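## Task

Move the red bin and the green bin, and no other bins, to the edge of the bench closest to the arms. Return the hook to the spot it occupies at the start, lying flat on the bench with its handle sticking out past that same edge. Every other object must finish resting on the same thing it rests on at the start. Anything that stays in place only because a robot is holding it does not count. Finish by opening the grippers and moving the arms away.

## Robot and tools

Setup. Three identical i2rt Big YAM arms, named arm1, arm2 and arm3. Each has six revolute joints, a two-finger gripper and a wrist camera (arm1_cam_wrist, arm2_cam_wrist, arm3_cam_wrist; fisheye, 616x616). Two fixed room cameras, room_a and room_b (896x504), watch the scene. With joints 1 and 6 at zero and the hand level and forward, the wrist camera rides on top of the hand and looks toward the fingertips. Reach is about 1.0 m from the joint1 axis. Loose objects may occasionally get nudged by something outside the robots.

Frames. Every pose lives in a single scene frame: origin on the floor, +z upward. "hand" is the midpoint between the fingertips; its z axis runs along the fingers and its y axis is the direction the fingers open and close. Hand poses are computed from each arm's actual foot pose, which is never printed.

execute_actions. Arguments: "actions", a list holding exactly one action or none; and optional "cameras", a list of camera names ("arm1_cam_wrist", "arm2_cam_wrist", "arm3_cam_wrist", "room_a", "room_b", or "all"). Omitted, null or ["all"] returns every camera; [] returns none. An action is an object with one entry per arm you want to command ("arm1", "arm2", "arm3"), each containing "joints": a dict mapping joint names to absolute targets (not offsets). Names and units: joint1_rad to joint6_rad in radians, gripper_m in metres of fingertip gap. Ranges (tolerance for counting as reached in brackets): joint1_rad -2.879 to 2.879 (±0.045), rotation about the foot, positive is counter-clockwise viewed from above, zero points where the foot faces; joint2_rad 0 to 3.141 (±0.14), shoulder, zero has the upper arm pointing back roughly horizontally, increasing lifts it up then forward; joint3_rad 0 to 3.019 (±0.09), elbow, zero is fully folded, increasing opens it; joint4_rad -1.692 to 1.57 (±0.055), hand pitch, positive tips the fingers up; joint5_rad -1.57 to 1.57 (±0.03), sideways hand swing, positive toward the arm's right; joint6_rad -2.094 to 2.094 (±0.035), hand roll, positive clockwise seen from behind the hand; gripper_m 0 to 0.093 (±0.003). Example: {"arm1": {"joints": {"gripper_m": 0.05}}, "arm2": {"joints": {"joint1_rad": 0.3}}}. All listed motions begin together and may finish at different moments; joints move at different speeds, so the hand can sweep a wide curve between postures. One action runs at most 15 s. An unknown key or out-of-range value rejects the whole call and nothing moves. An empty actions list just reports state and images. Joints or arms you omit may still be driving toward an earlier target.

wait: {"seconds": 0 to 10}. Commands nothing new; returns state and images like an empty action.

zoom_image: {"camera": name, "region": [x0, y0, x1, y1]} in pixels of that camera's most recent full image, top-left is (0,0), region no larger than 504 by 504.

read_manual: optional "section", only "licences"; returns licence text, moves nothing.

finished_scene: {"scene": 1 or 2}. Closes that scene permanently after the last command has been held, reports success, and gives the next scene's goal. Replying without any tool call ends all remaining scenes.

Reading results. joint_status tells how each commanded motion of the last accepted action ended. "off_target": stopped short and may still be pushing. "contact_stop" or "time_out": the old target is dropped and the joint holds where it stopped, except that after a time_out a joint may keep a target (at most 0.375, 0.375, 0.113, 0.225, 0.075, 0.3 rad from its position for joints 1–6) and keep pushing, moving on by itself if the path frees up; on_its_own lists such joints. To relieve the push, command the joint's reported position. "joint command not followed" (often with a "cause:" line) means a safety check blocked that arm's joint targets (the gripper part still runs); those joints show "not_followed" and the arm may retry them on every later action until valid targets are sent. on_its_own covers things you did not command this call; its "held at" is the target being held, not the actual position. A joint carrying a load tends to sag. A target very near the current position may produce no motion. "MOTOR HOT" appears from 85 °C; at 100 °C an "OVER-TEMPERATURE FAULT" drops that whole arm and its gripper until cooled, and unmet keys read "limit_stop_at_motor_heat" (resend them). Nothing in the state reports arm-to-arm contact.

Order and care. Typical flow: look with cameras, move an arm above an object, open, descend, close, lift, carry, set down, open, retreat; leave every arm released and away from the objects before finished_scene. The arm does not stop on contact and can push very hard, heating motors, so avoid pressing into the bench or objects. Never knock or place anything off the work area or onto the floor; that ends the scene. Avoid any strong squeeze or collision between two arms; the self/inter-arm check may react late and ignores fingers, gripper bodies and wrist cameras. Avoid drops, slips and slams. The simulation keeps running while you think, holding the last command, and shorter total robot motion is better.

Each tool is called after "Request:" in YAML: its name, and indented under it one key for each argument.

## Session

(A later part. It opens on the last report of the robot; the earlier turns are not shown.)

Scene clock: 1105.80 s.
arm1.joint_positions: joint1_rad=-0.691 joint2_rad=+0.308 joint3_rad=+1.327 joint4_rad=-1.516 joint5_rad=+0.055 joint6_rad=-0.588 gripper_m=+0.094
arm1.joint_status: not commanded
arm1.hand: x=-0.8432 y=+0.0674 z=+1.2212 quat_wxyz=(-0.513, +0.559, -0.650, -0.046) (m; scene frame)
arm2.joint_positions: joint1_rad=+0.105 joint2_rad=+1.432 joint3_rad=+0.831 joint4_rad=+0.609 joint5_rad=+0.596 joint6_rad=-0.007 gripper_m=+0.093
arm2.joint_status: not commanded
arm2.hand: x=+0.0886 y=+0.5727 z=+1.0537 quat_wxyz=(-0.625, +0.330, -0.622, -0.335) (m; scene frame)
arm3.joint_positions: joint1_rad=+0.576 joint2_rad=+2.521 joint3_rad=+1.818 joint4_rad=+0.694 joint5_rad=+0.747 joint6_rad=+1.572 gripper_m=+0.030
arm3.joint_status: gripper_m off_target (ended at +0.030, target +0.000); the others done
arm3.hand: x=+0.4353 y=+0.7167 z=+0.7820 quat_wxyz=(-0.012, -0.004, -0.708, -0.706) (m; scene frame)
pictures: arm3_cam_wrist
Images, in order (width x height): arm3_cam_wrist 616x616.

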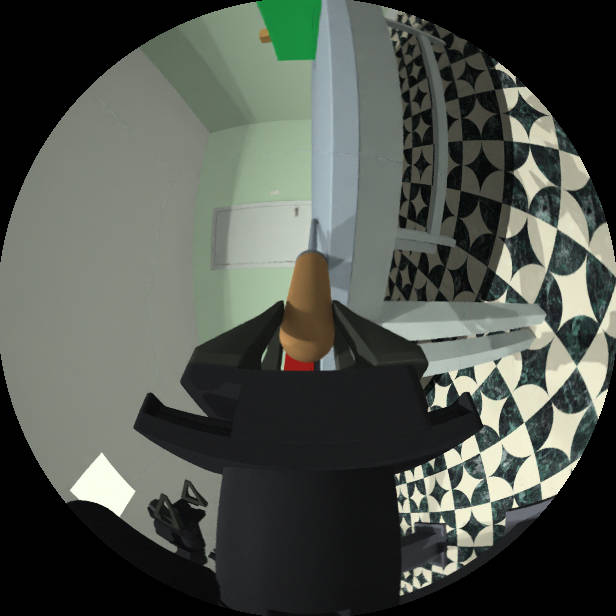

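Request:
execute_actions:
  actions:
    - {"arm3": {"joints": {"joint2_rad": 2.17}}}
  cameras: ["arm3_cam_wrist", "arm2_cam_wrist"]

Scene clock: 1134.30 s.
arm1.joint_positions: joint1_rad=-0.691 joint2_rad=+0.308 joint3_rad=+1.327 joint4_rad=-1.516 joint5_rad=+0.055 joint6_rad=-0.588 gripper_m=+0.094
arm1.joint_status: not commanded
arm1.hand: x=-0.8432 y=+0.0674 z=+1.2212 quat_wxyz=(-0.513, +0.559, -0.650, -0.046) (m; scene frame)
arm2.joint_positions: joint1_rad=+0.105 joint2_rad=+1.432 joint3_rad=+0.831 joint4_rad=+0.609 joint5_rad=+0.596 joint6_rad=-0.007 gripper_m=+0.093
arm2.joint_status: not commanded
arm2.hand: x=+0.0886 y=+0.5727 z=+1.0537 quat_wxyz=(-0.625, +0.330, -0.622, -0.335) (m; scene frame)
arm3.joint_positions: joint1_rad=+0.576 joint2_rad=+2.203 joint3_rad=+1.815 joint4_rad=+0.672 joint5_rad=+0.750 joint6_rad=+1.572 gripper_m=+0.030
arm3.joint_status: all done
arm3.hand: x=+0.4438 y=+0.7044 z=+1.0423 quat_wxyz=(+0.056, -0.074, -0.624, -0.776) (m; scene frame)
pictures: arm2_cam_wrist, arm3_cam_wrist
Images, in order (width x height): arm2_cam_wrist 616x616, arm3_cam_wrist 616x616.

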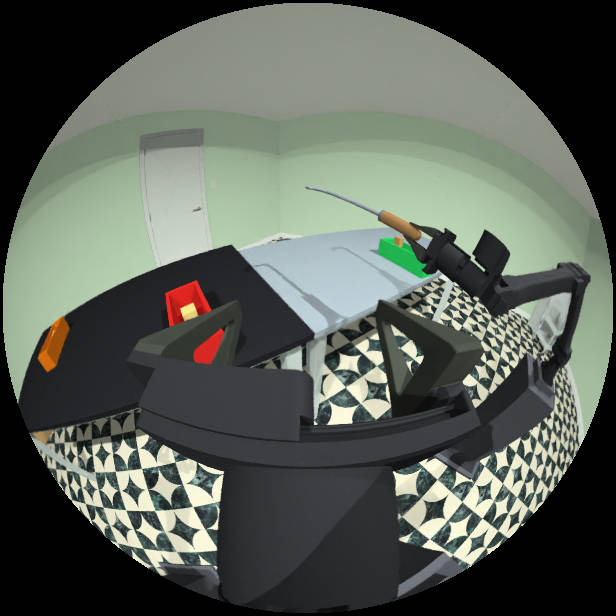

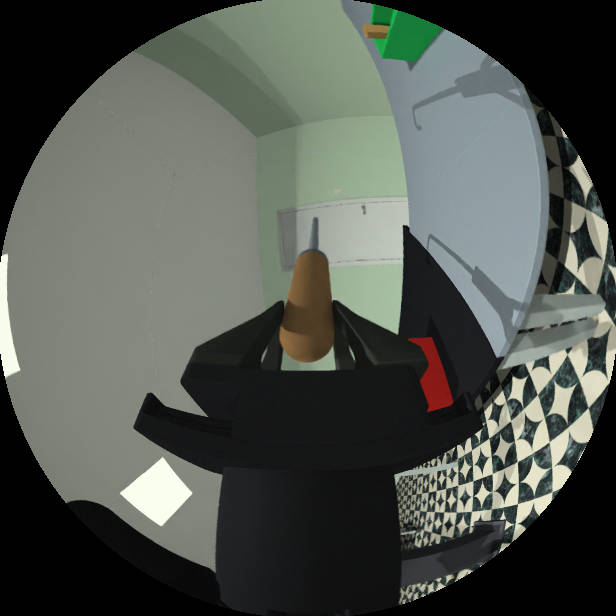

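Request:
execute_actions:
  actions:
    - {"arm3": {"joints": {"joint1_rad": -0.81, "joint3_rad": 1.71, "joint4_rad": 0.82, "joint5_rad": -0.686}}, "arm2": {"joints": {"joint2_rad": 1.0, "joint3_rad": 0.6, "joint4_rad": 0.3}}}
  cameras: ["arm3_cam_wrist", "room_b"]

Scene clock: 1141.10 s.
arm1.joint_positions: joint1_rad=-0.691 joint2_rad=+0.308 joint3_rad=+1.327 joint4_rad=-1.516 joint5_rad=+0.055 joint6_rad=-0.588 gripper_m=+0.094
arm1.joint_status: not commanded
arm1.hand: x=-0.8432 y=+0.0674 z=+1.2212 quat_wxyz=(-0.513, +0.559, -0.650, -0.046) (m; scene frame)
arm2.joint_positions: joint1_rad=+0.105 joint2_rad=+0.993 joint3_rad=+0.596 joint4_rad=+0.310 joint5_rad=+0.597 joint6_rad=-0.007 gripper_m=+0.093
arm2.joint_status: all done
arm2.hand: x=+0.0894 y=+0.4440 z=+1.0705 quat_wxyz=(-0.609, +0.360, -0.638, -0.305) (m; scene frame)
arm3.joint_positions: joint1_rad=-0.816 joint2_rad=+2.208 joint3_rad=+1.675 joint4_rad=+0.772 joint5_rad=-0.690 joint6_rad=+1.572 gripper_m=+0.030
arm3.joint_status: all done
arm3.hand: x=+1.3463 y=+0.7130 z=+0.9907 quat_wxyz=(-0.047, +0.063, -0.635, -0.769) (m; scene frame)
pictures: arm3_cam_wrist, room_b
Images, in order (width x height): arm3_cam_wrist 616x616, room_b 896x504.

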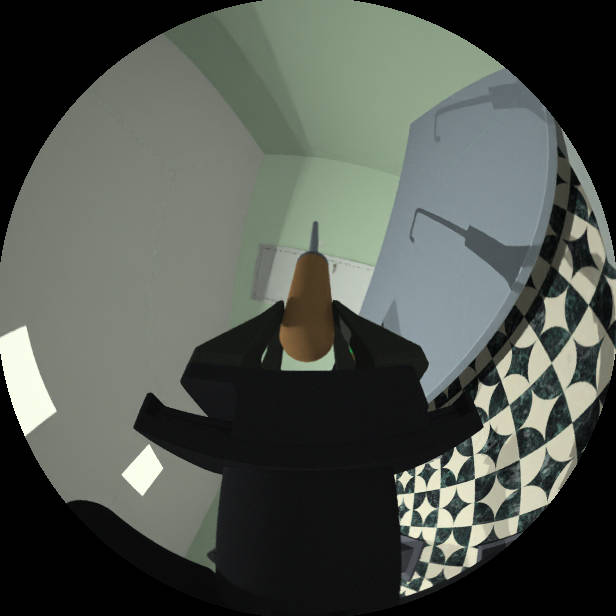

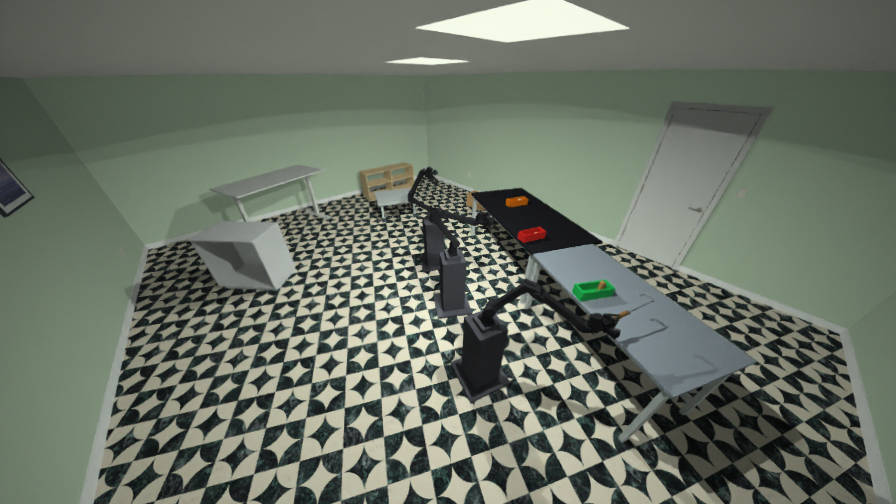

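Request:
execute_actions:
  actions:
    - {"arm3": {"joints": {"joint1_rad": -0.802, "joint2_rad": 2.41}}}
  cameras: ["arm3_cam_wrist", "room_b"]

Scene clock: 1150.27 s.
arm1.joint_positions: joint1_rad=-0.691 joint2_rad=+0.308 joint3_rad=+1.327 joint4_rad=-1.516 joint5_rad=+0.055 joint6_rad=-0.588 gripper_m=+0.094
arm1.joint_status: not commanded
arm1.hand: x=-0.8432 y=+0.0674 z=+1.2212 quat_wxyz=(-0.513, +0.559, -0.650, -0.046) (m; scene frame)
arm2.joint_positions: joint1_rad=+0.105 joint2_rad=+0.993 joint3_rad=+0.596 joint4_rad=+0.310 joint5_rad=+0.597 joint6_rad=-0.007 gripper_m=+0.093
arm2.joint_status: not commanded
arm2.hand: x=+0.0894 y=+0.4440 z=+1.0705 quat_wxyz=(-0.609, +0.360, -0.638, -0.305) (m; scene frame)
arm3.joint_positions: joint1_rad=-0.808 joint2_rad=+2.454 joint3_rad=+1.669 joint4_rad=+0.798 joint5_rad=-0.688 joint6_rad=+1.576 gripper_m=+0.030
arm3.joint_status: all done
arm3.hand: x=+1.3437 y=+0.7198 z=+0.7929 quat_wxyz=(+0.006, +0.014, -0.702, -0.712) (m; scene frame)
pictures: arm3_cam_wrist, room_b
Images, in order (width x height): arm3_cam_wrist 616x616, room_b 896x504.

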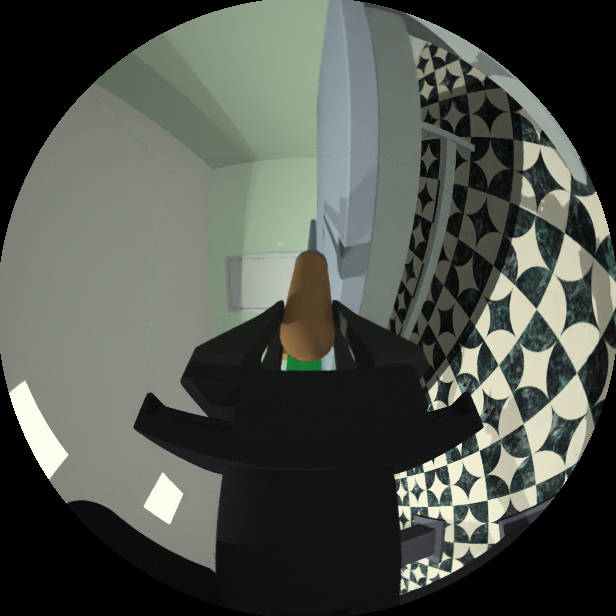

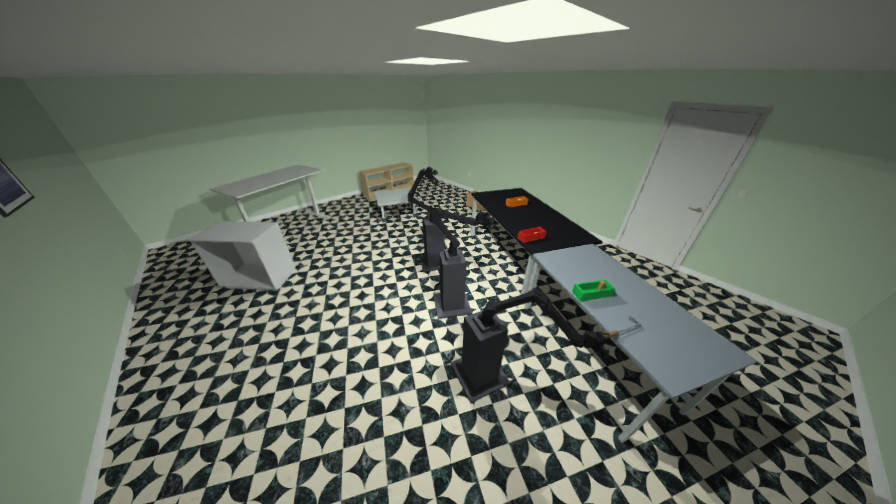

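Request:
execute_actions:
  actions:
    - {"arm3": {"joints": {"joint4_rad": 0.775}}}
  cameras: ["arm3_cam_wrist"]

Scene clock: 1155.23 s.
arm1.joint_positions: joint1_rad=-0.691 joint2_rad=+0.308 joint3_rad=+1.327 joint4_rad=-1.516 joint5_rad=+0.055 joint6_rad=-0.588 gripper_m=+0.094
arm1.joint_status: not commanded
arm1.hand: x=-0.8432 y=+0.0674 z=+1.2212 quat_wxyz=(-0.513, +0.559, -0.650, -0.046) (m; scene frame)
arm2.joint_positions: joint1_rad=+0.105 joint2_rad=+0.993 joint3_rad=+0.596 joint4_rad=+0.310 joint5_rad=+0.597 joint6_rad=-0.007 gripper_m=+0.093
arm2.joint_status: not commanded
arm2.hand: x=+0.0894 y=+0.4440 z=+1.0705 quat_wxyz=(-0.609, +0.360, -0.638, -0.305) (m; scene frame)
arm3.joint_positions: joint1_rad=-0.808 joint2_rad=+2.453 joint3_rad=+1.669 joint4_rad=+0.757 joint5_rad=-0.688 joint6_rad=+1.576 gripper_m=+0.030
arm3.joint_status: all done
arm3.hand: x=+1.3438 y=+0.7198 z=+0.7850 quat_wxyz=(+0.015, +0.005, -0.713, -0.701) (m; scene frame)
pictures: arm3_cam_wrist
Images, in order (width x height): arm3_cam_wrist 616x616.

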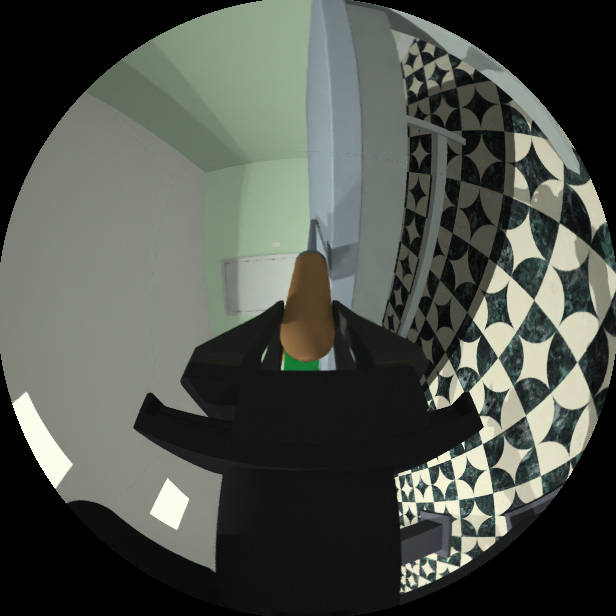

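Request:
execute_actions:
  actions:
    - {"arm3": {"joints": {"joint2_rad": 2.45, "joint3_rad": 1.68, "joint4_rad": 0.76, "gripper_m": 0.093}}}
  cameras: ["arm3_cam_wrist"]

Scene clock: 1159.33 s.
arm1.joint_positions: joint1_rad=-0.691 joint2_rad=+0.308 joint3_rad=+1.327 joint4_rad=-1.516 joint5_rad=+0.055 joint6_rad=-0.588 gripper_m=+0.094
arm1.joint_status: not commanded
arm1.hand: x=-0.8432 y=+0.0674 z=+1.2212 quat_wxyz=(-0.513, +0.559, -0.650, -0.046) (m; scene frame)
arm2.joint_positions: joint1_rad=+0.105 joint2_rad=+0.993 joint3_rad=+0.596 joint4_rad=+0.310 joint5_rad=+0.597 joint6_rad=-0.007 gripper_m=+0.093
arm2.joint_status: not commanded
arm2.hand: x=+0.0894 y=+0.4440 z=+1.0705 quat_wxyz=(-0.609, +0.360, -0.638, -0.305) (m; scene frame)
arm3.joint_positions: joint1_rad=-0.808 joint2_rad=+2.451 joint3_rad=+1.669 joint4_rad=+0.751 joint5_rad=-0.688 joint6_rad=+1.576 gripper_m=+0.093
arm3.joint_status: all done
arm3.hand: x=+1.3439 y=+0.7199 z=+0.7858 quat_wxyz=(+0.016, +0.004, -0.714, -0.700) (m; scene frame)
pictures: arm3_cam_wrist
Images, in order (width x height): arm3_cam_wrist 616x616.

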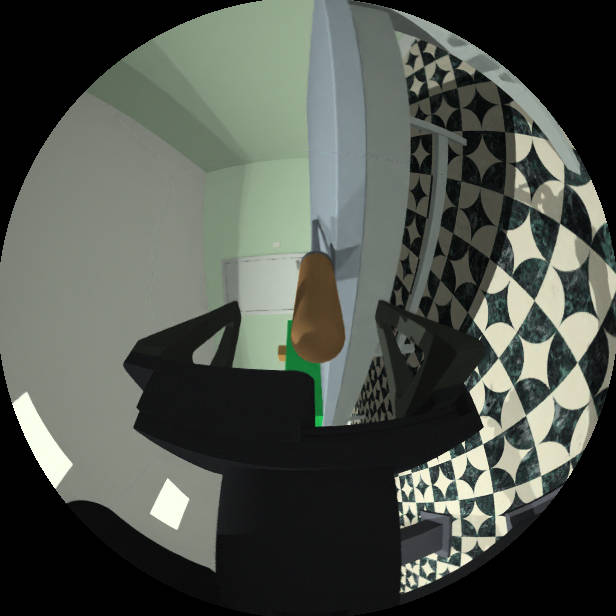

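Request:
execute_actions:
  actions:
    - {"arm3": {"joints": {"joint1_rad": -1.25}}}

Scene clock: 1164.80 s.
arm1.joint_positions: joint1_rad=-0.691 joint2_rad=+0.308 joint3_rad=+1.327 joint4_rad=-1.516 joint5_rad=+0.055 joint6_rad=-0.588 gripper_m=+0.094
arm1.joint_status: not commanded
arm1.hand: x=-0.8432 y=+0.0674 z=+1.2212 quat_wxyz=(-0.513, +0.559, -0.650, -0.046) (m; scene frame)
arm2.joint_positions: joint1_rad=+0.105 joint2_rad=+0.993 joint3_rad=+0.596 joint4_rad=+0.310 joint5_rad=+0.597 joint6_rad=-0.007 gripper_m=+0.093
arm2.joint_status: not commanded
arm2.hand: x=+0.0894 y=+0.4440 z=+1.0705 quat_wxyz=(-0.609, +0.360, -0.638, -0.305) (m; scene frame)
arm3.joint_positions: joint1_rad=-1.252 joint2_rad=+2.451 joint3_rad=+1.669 joint4_rad=+0.751 joint5_rad=-0.685 joint6_rad=+1.576 gripper_m=+0.093
arm3.joint_status: all done
arm3.hand: x=+1.6151 y=+0.4659 z=+0.7866 quat_wxyz=(-0.139, -0.155, -0.696, -0.687) (m; scene frame)
pictures: arm1_cam_wrist, arm2_cam_wrist, arm3_cam_wrist, room_a, room_b
Images, in order (width x height): arm1_cam_wrist 616x616, arm2_cam_wrist 616x616, arm3_cam_wrist 616x616, room_a 896x504, room_b 896x504.

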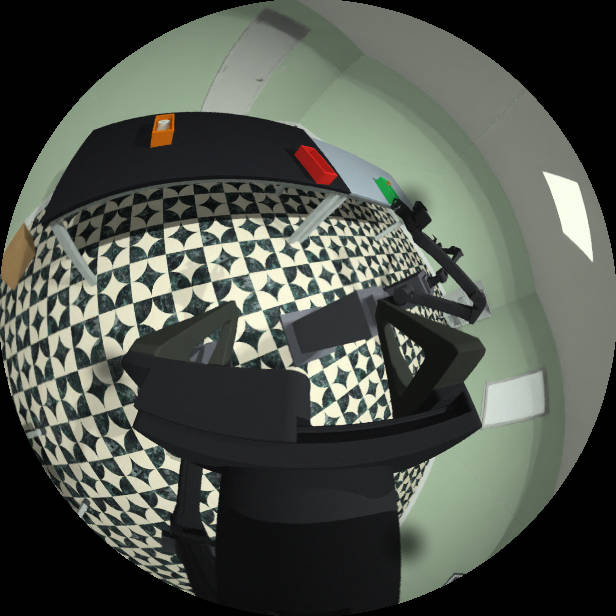

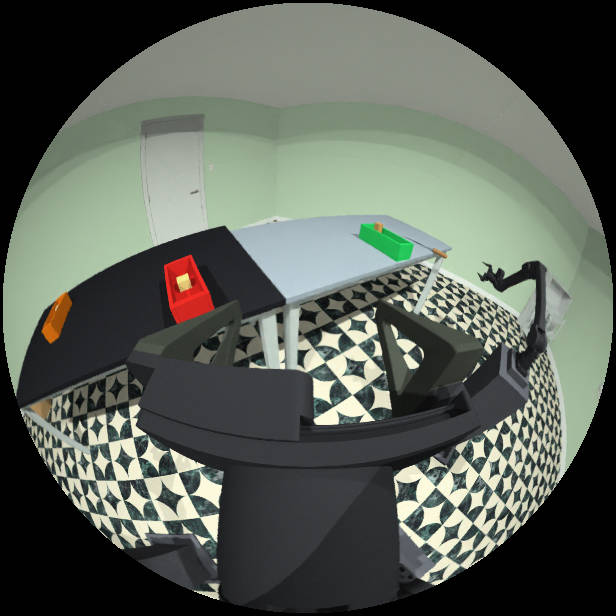

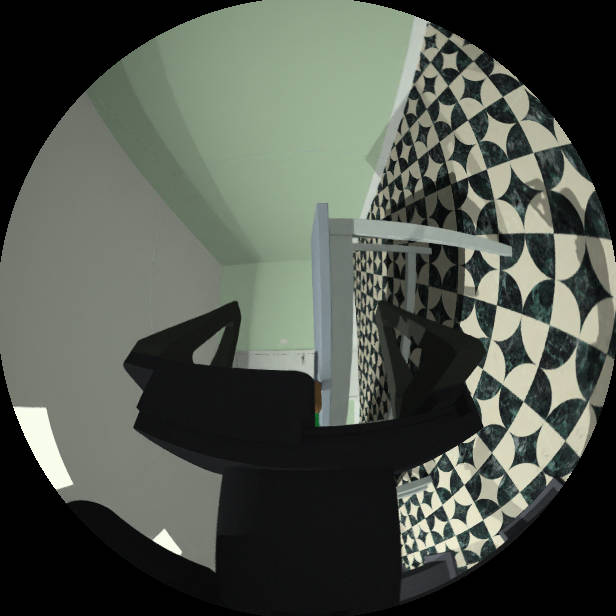

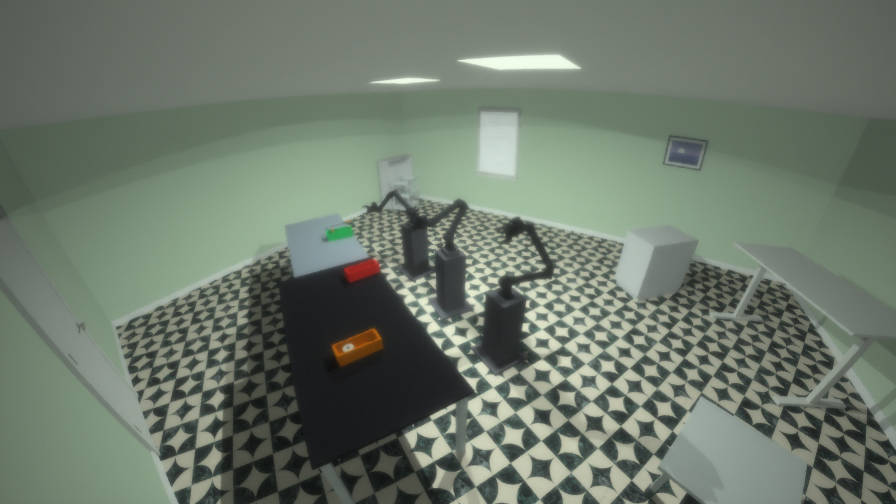

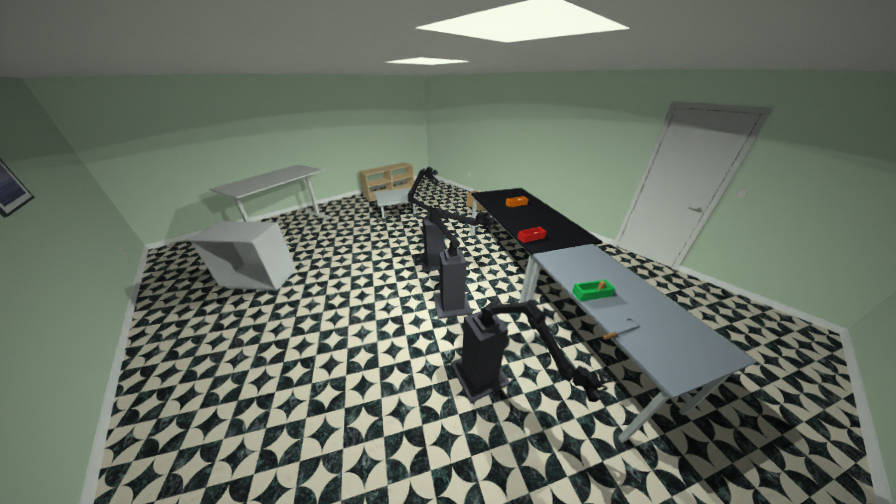

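Request:
zoom_image:
  camera: "room_b"
  region: [470, 180, 720, 380]

Region (470, 180, 720, 380) of room_b's 896x504 image, scaled by 2.016, with more detail than that image has; it fills the top 403 rows of this view, and the rest is white.

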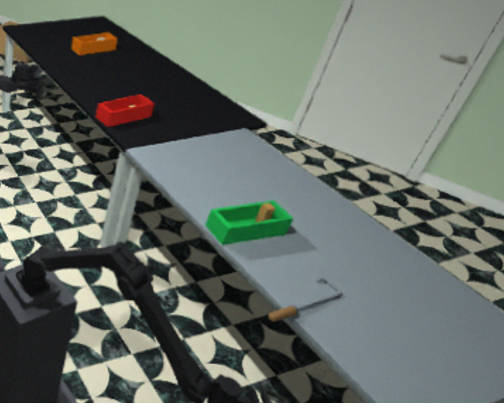

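Everything looks in place. Ending scene 1.

Request:
finished_scene:
  scene: 1

The scene is finished: the task was done.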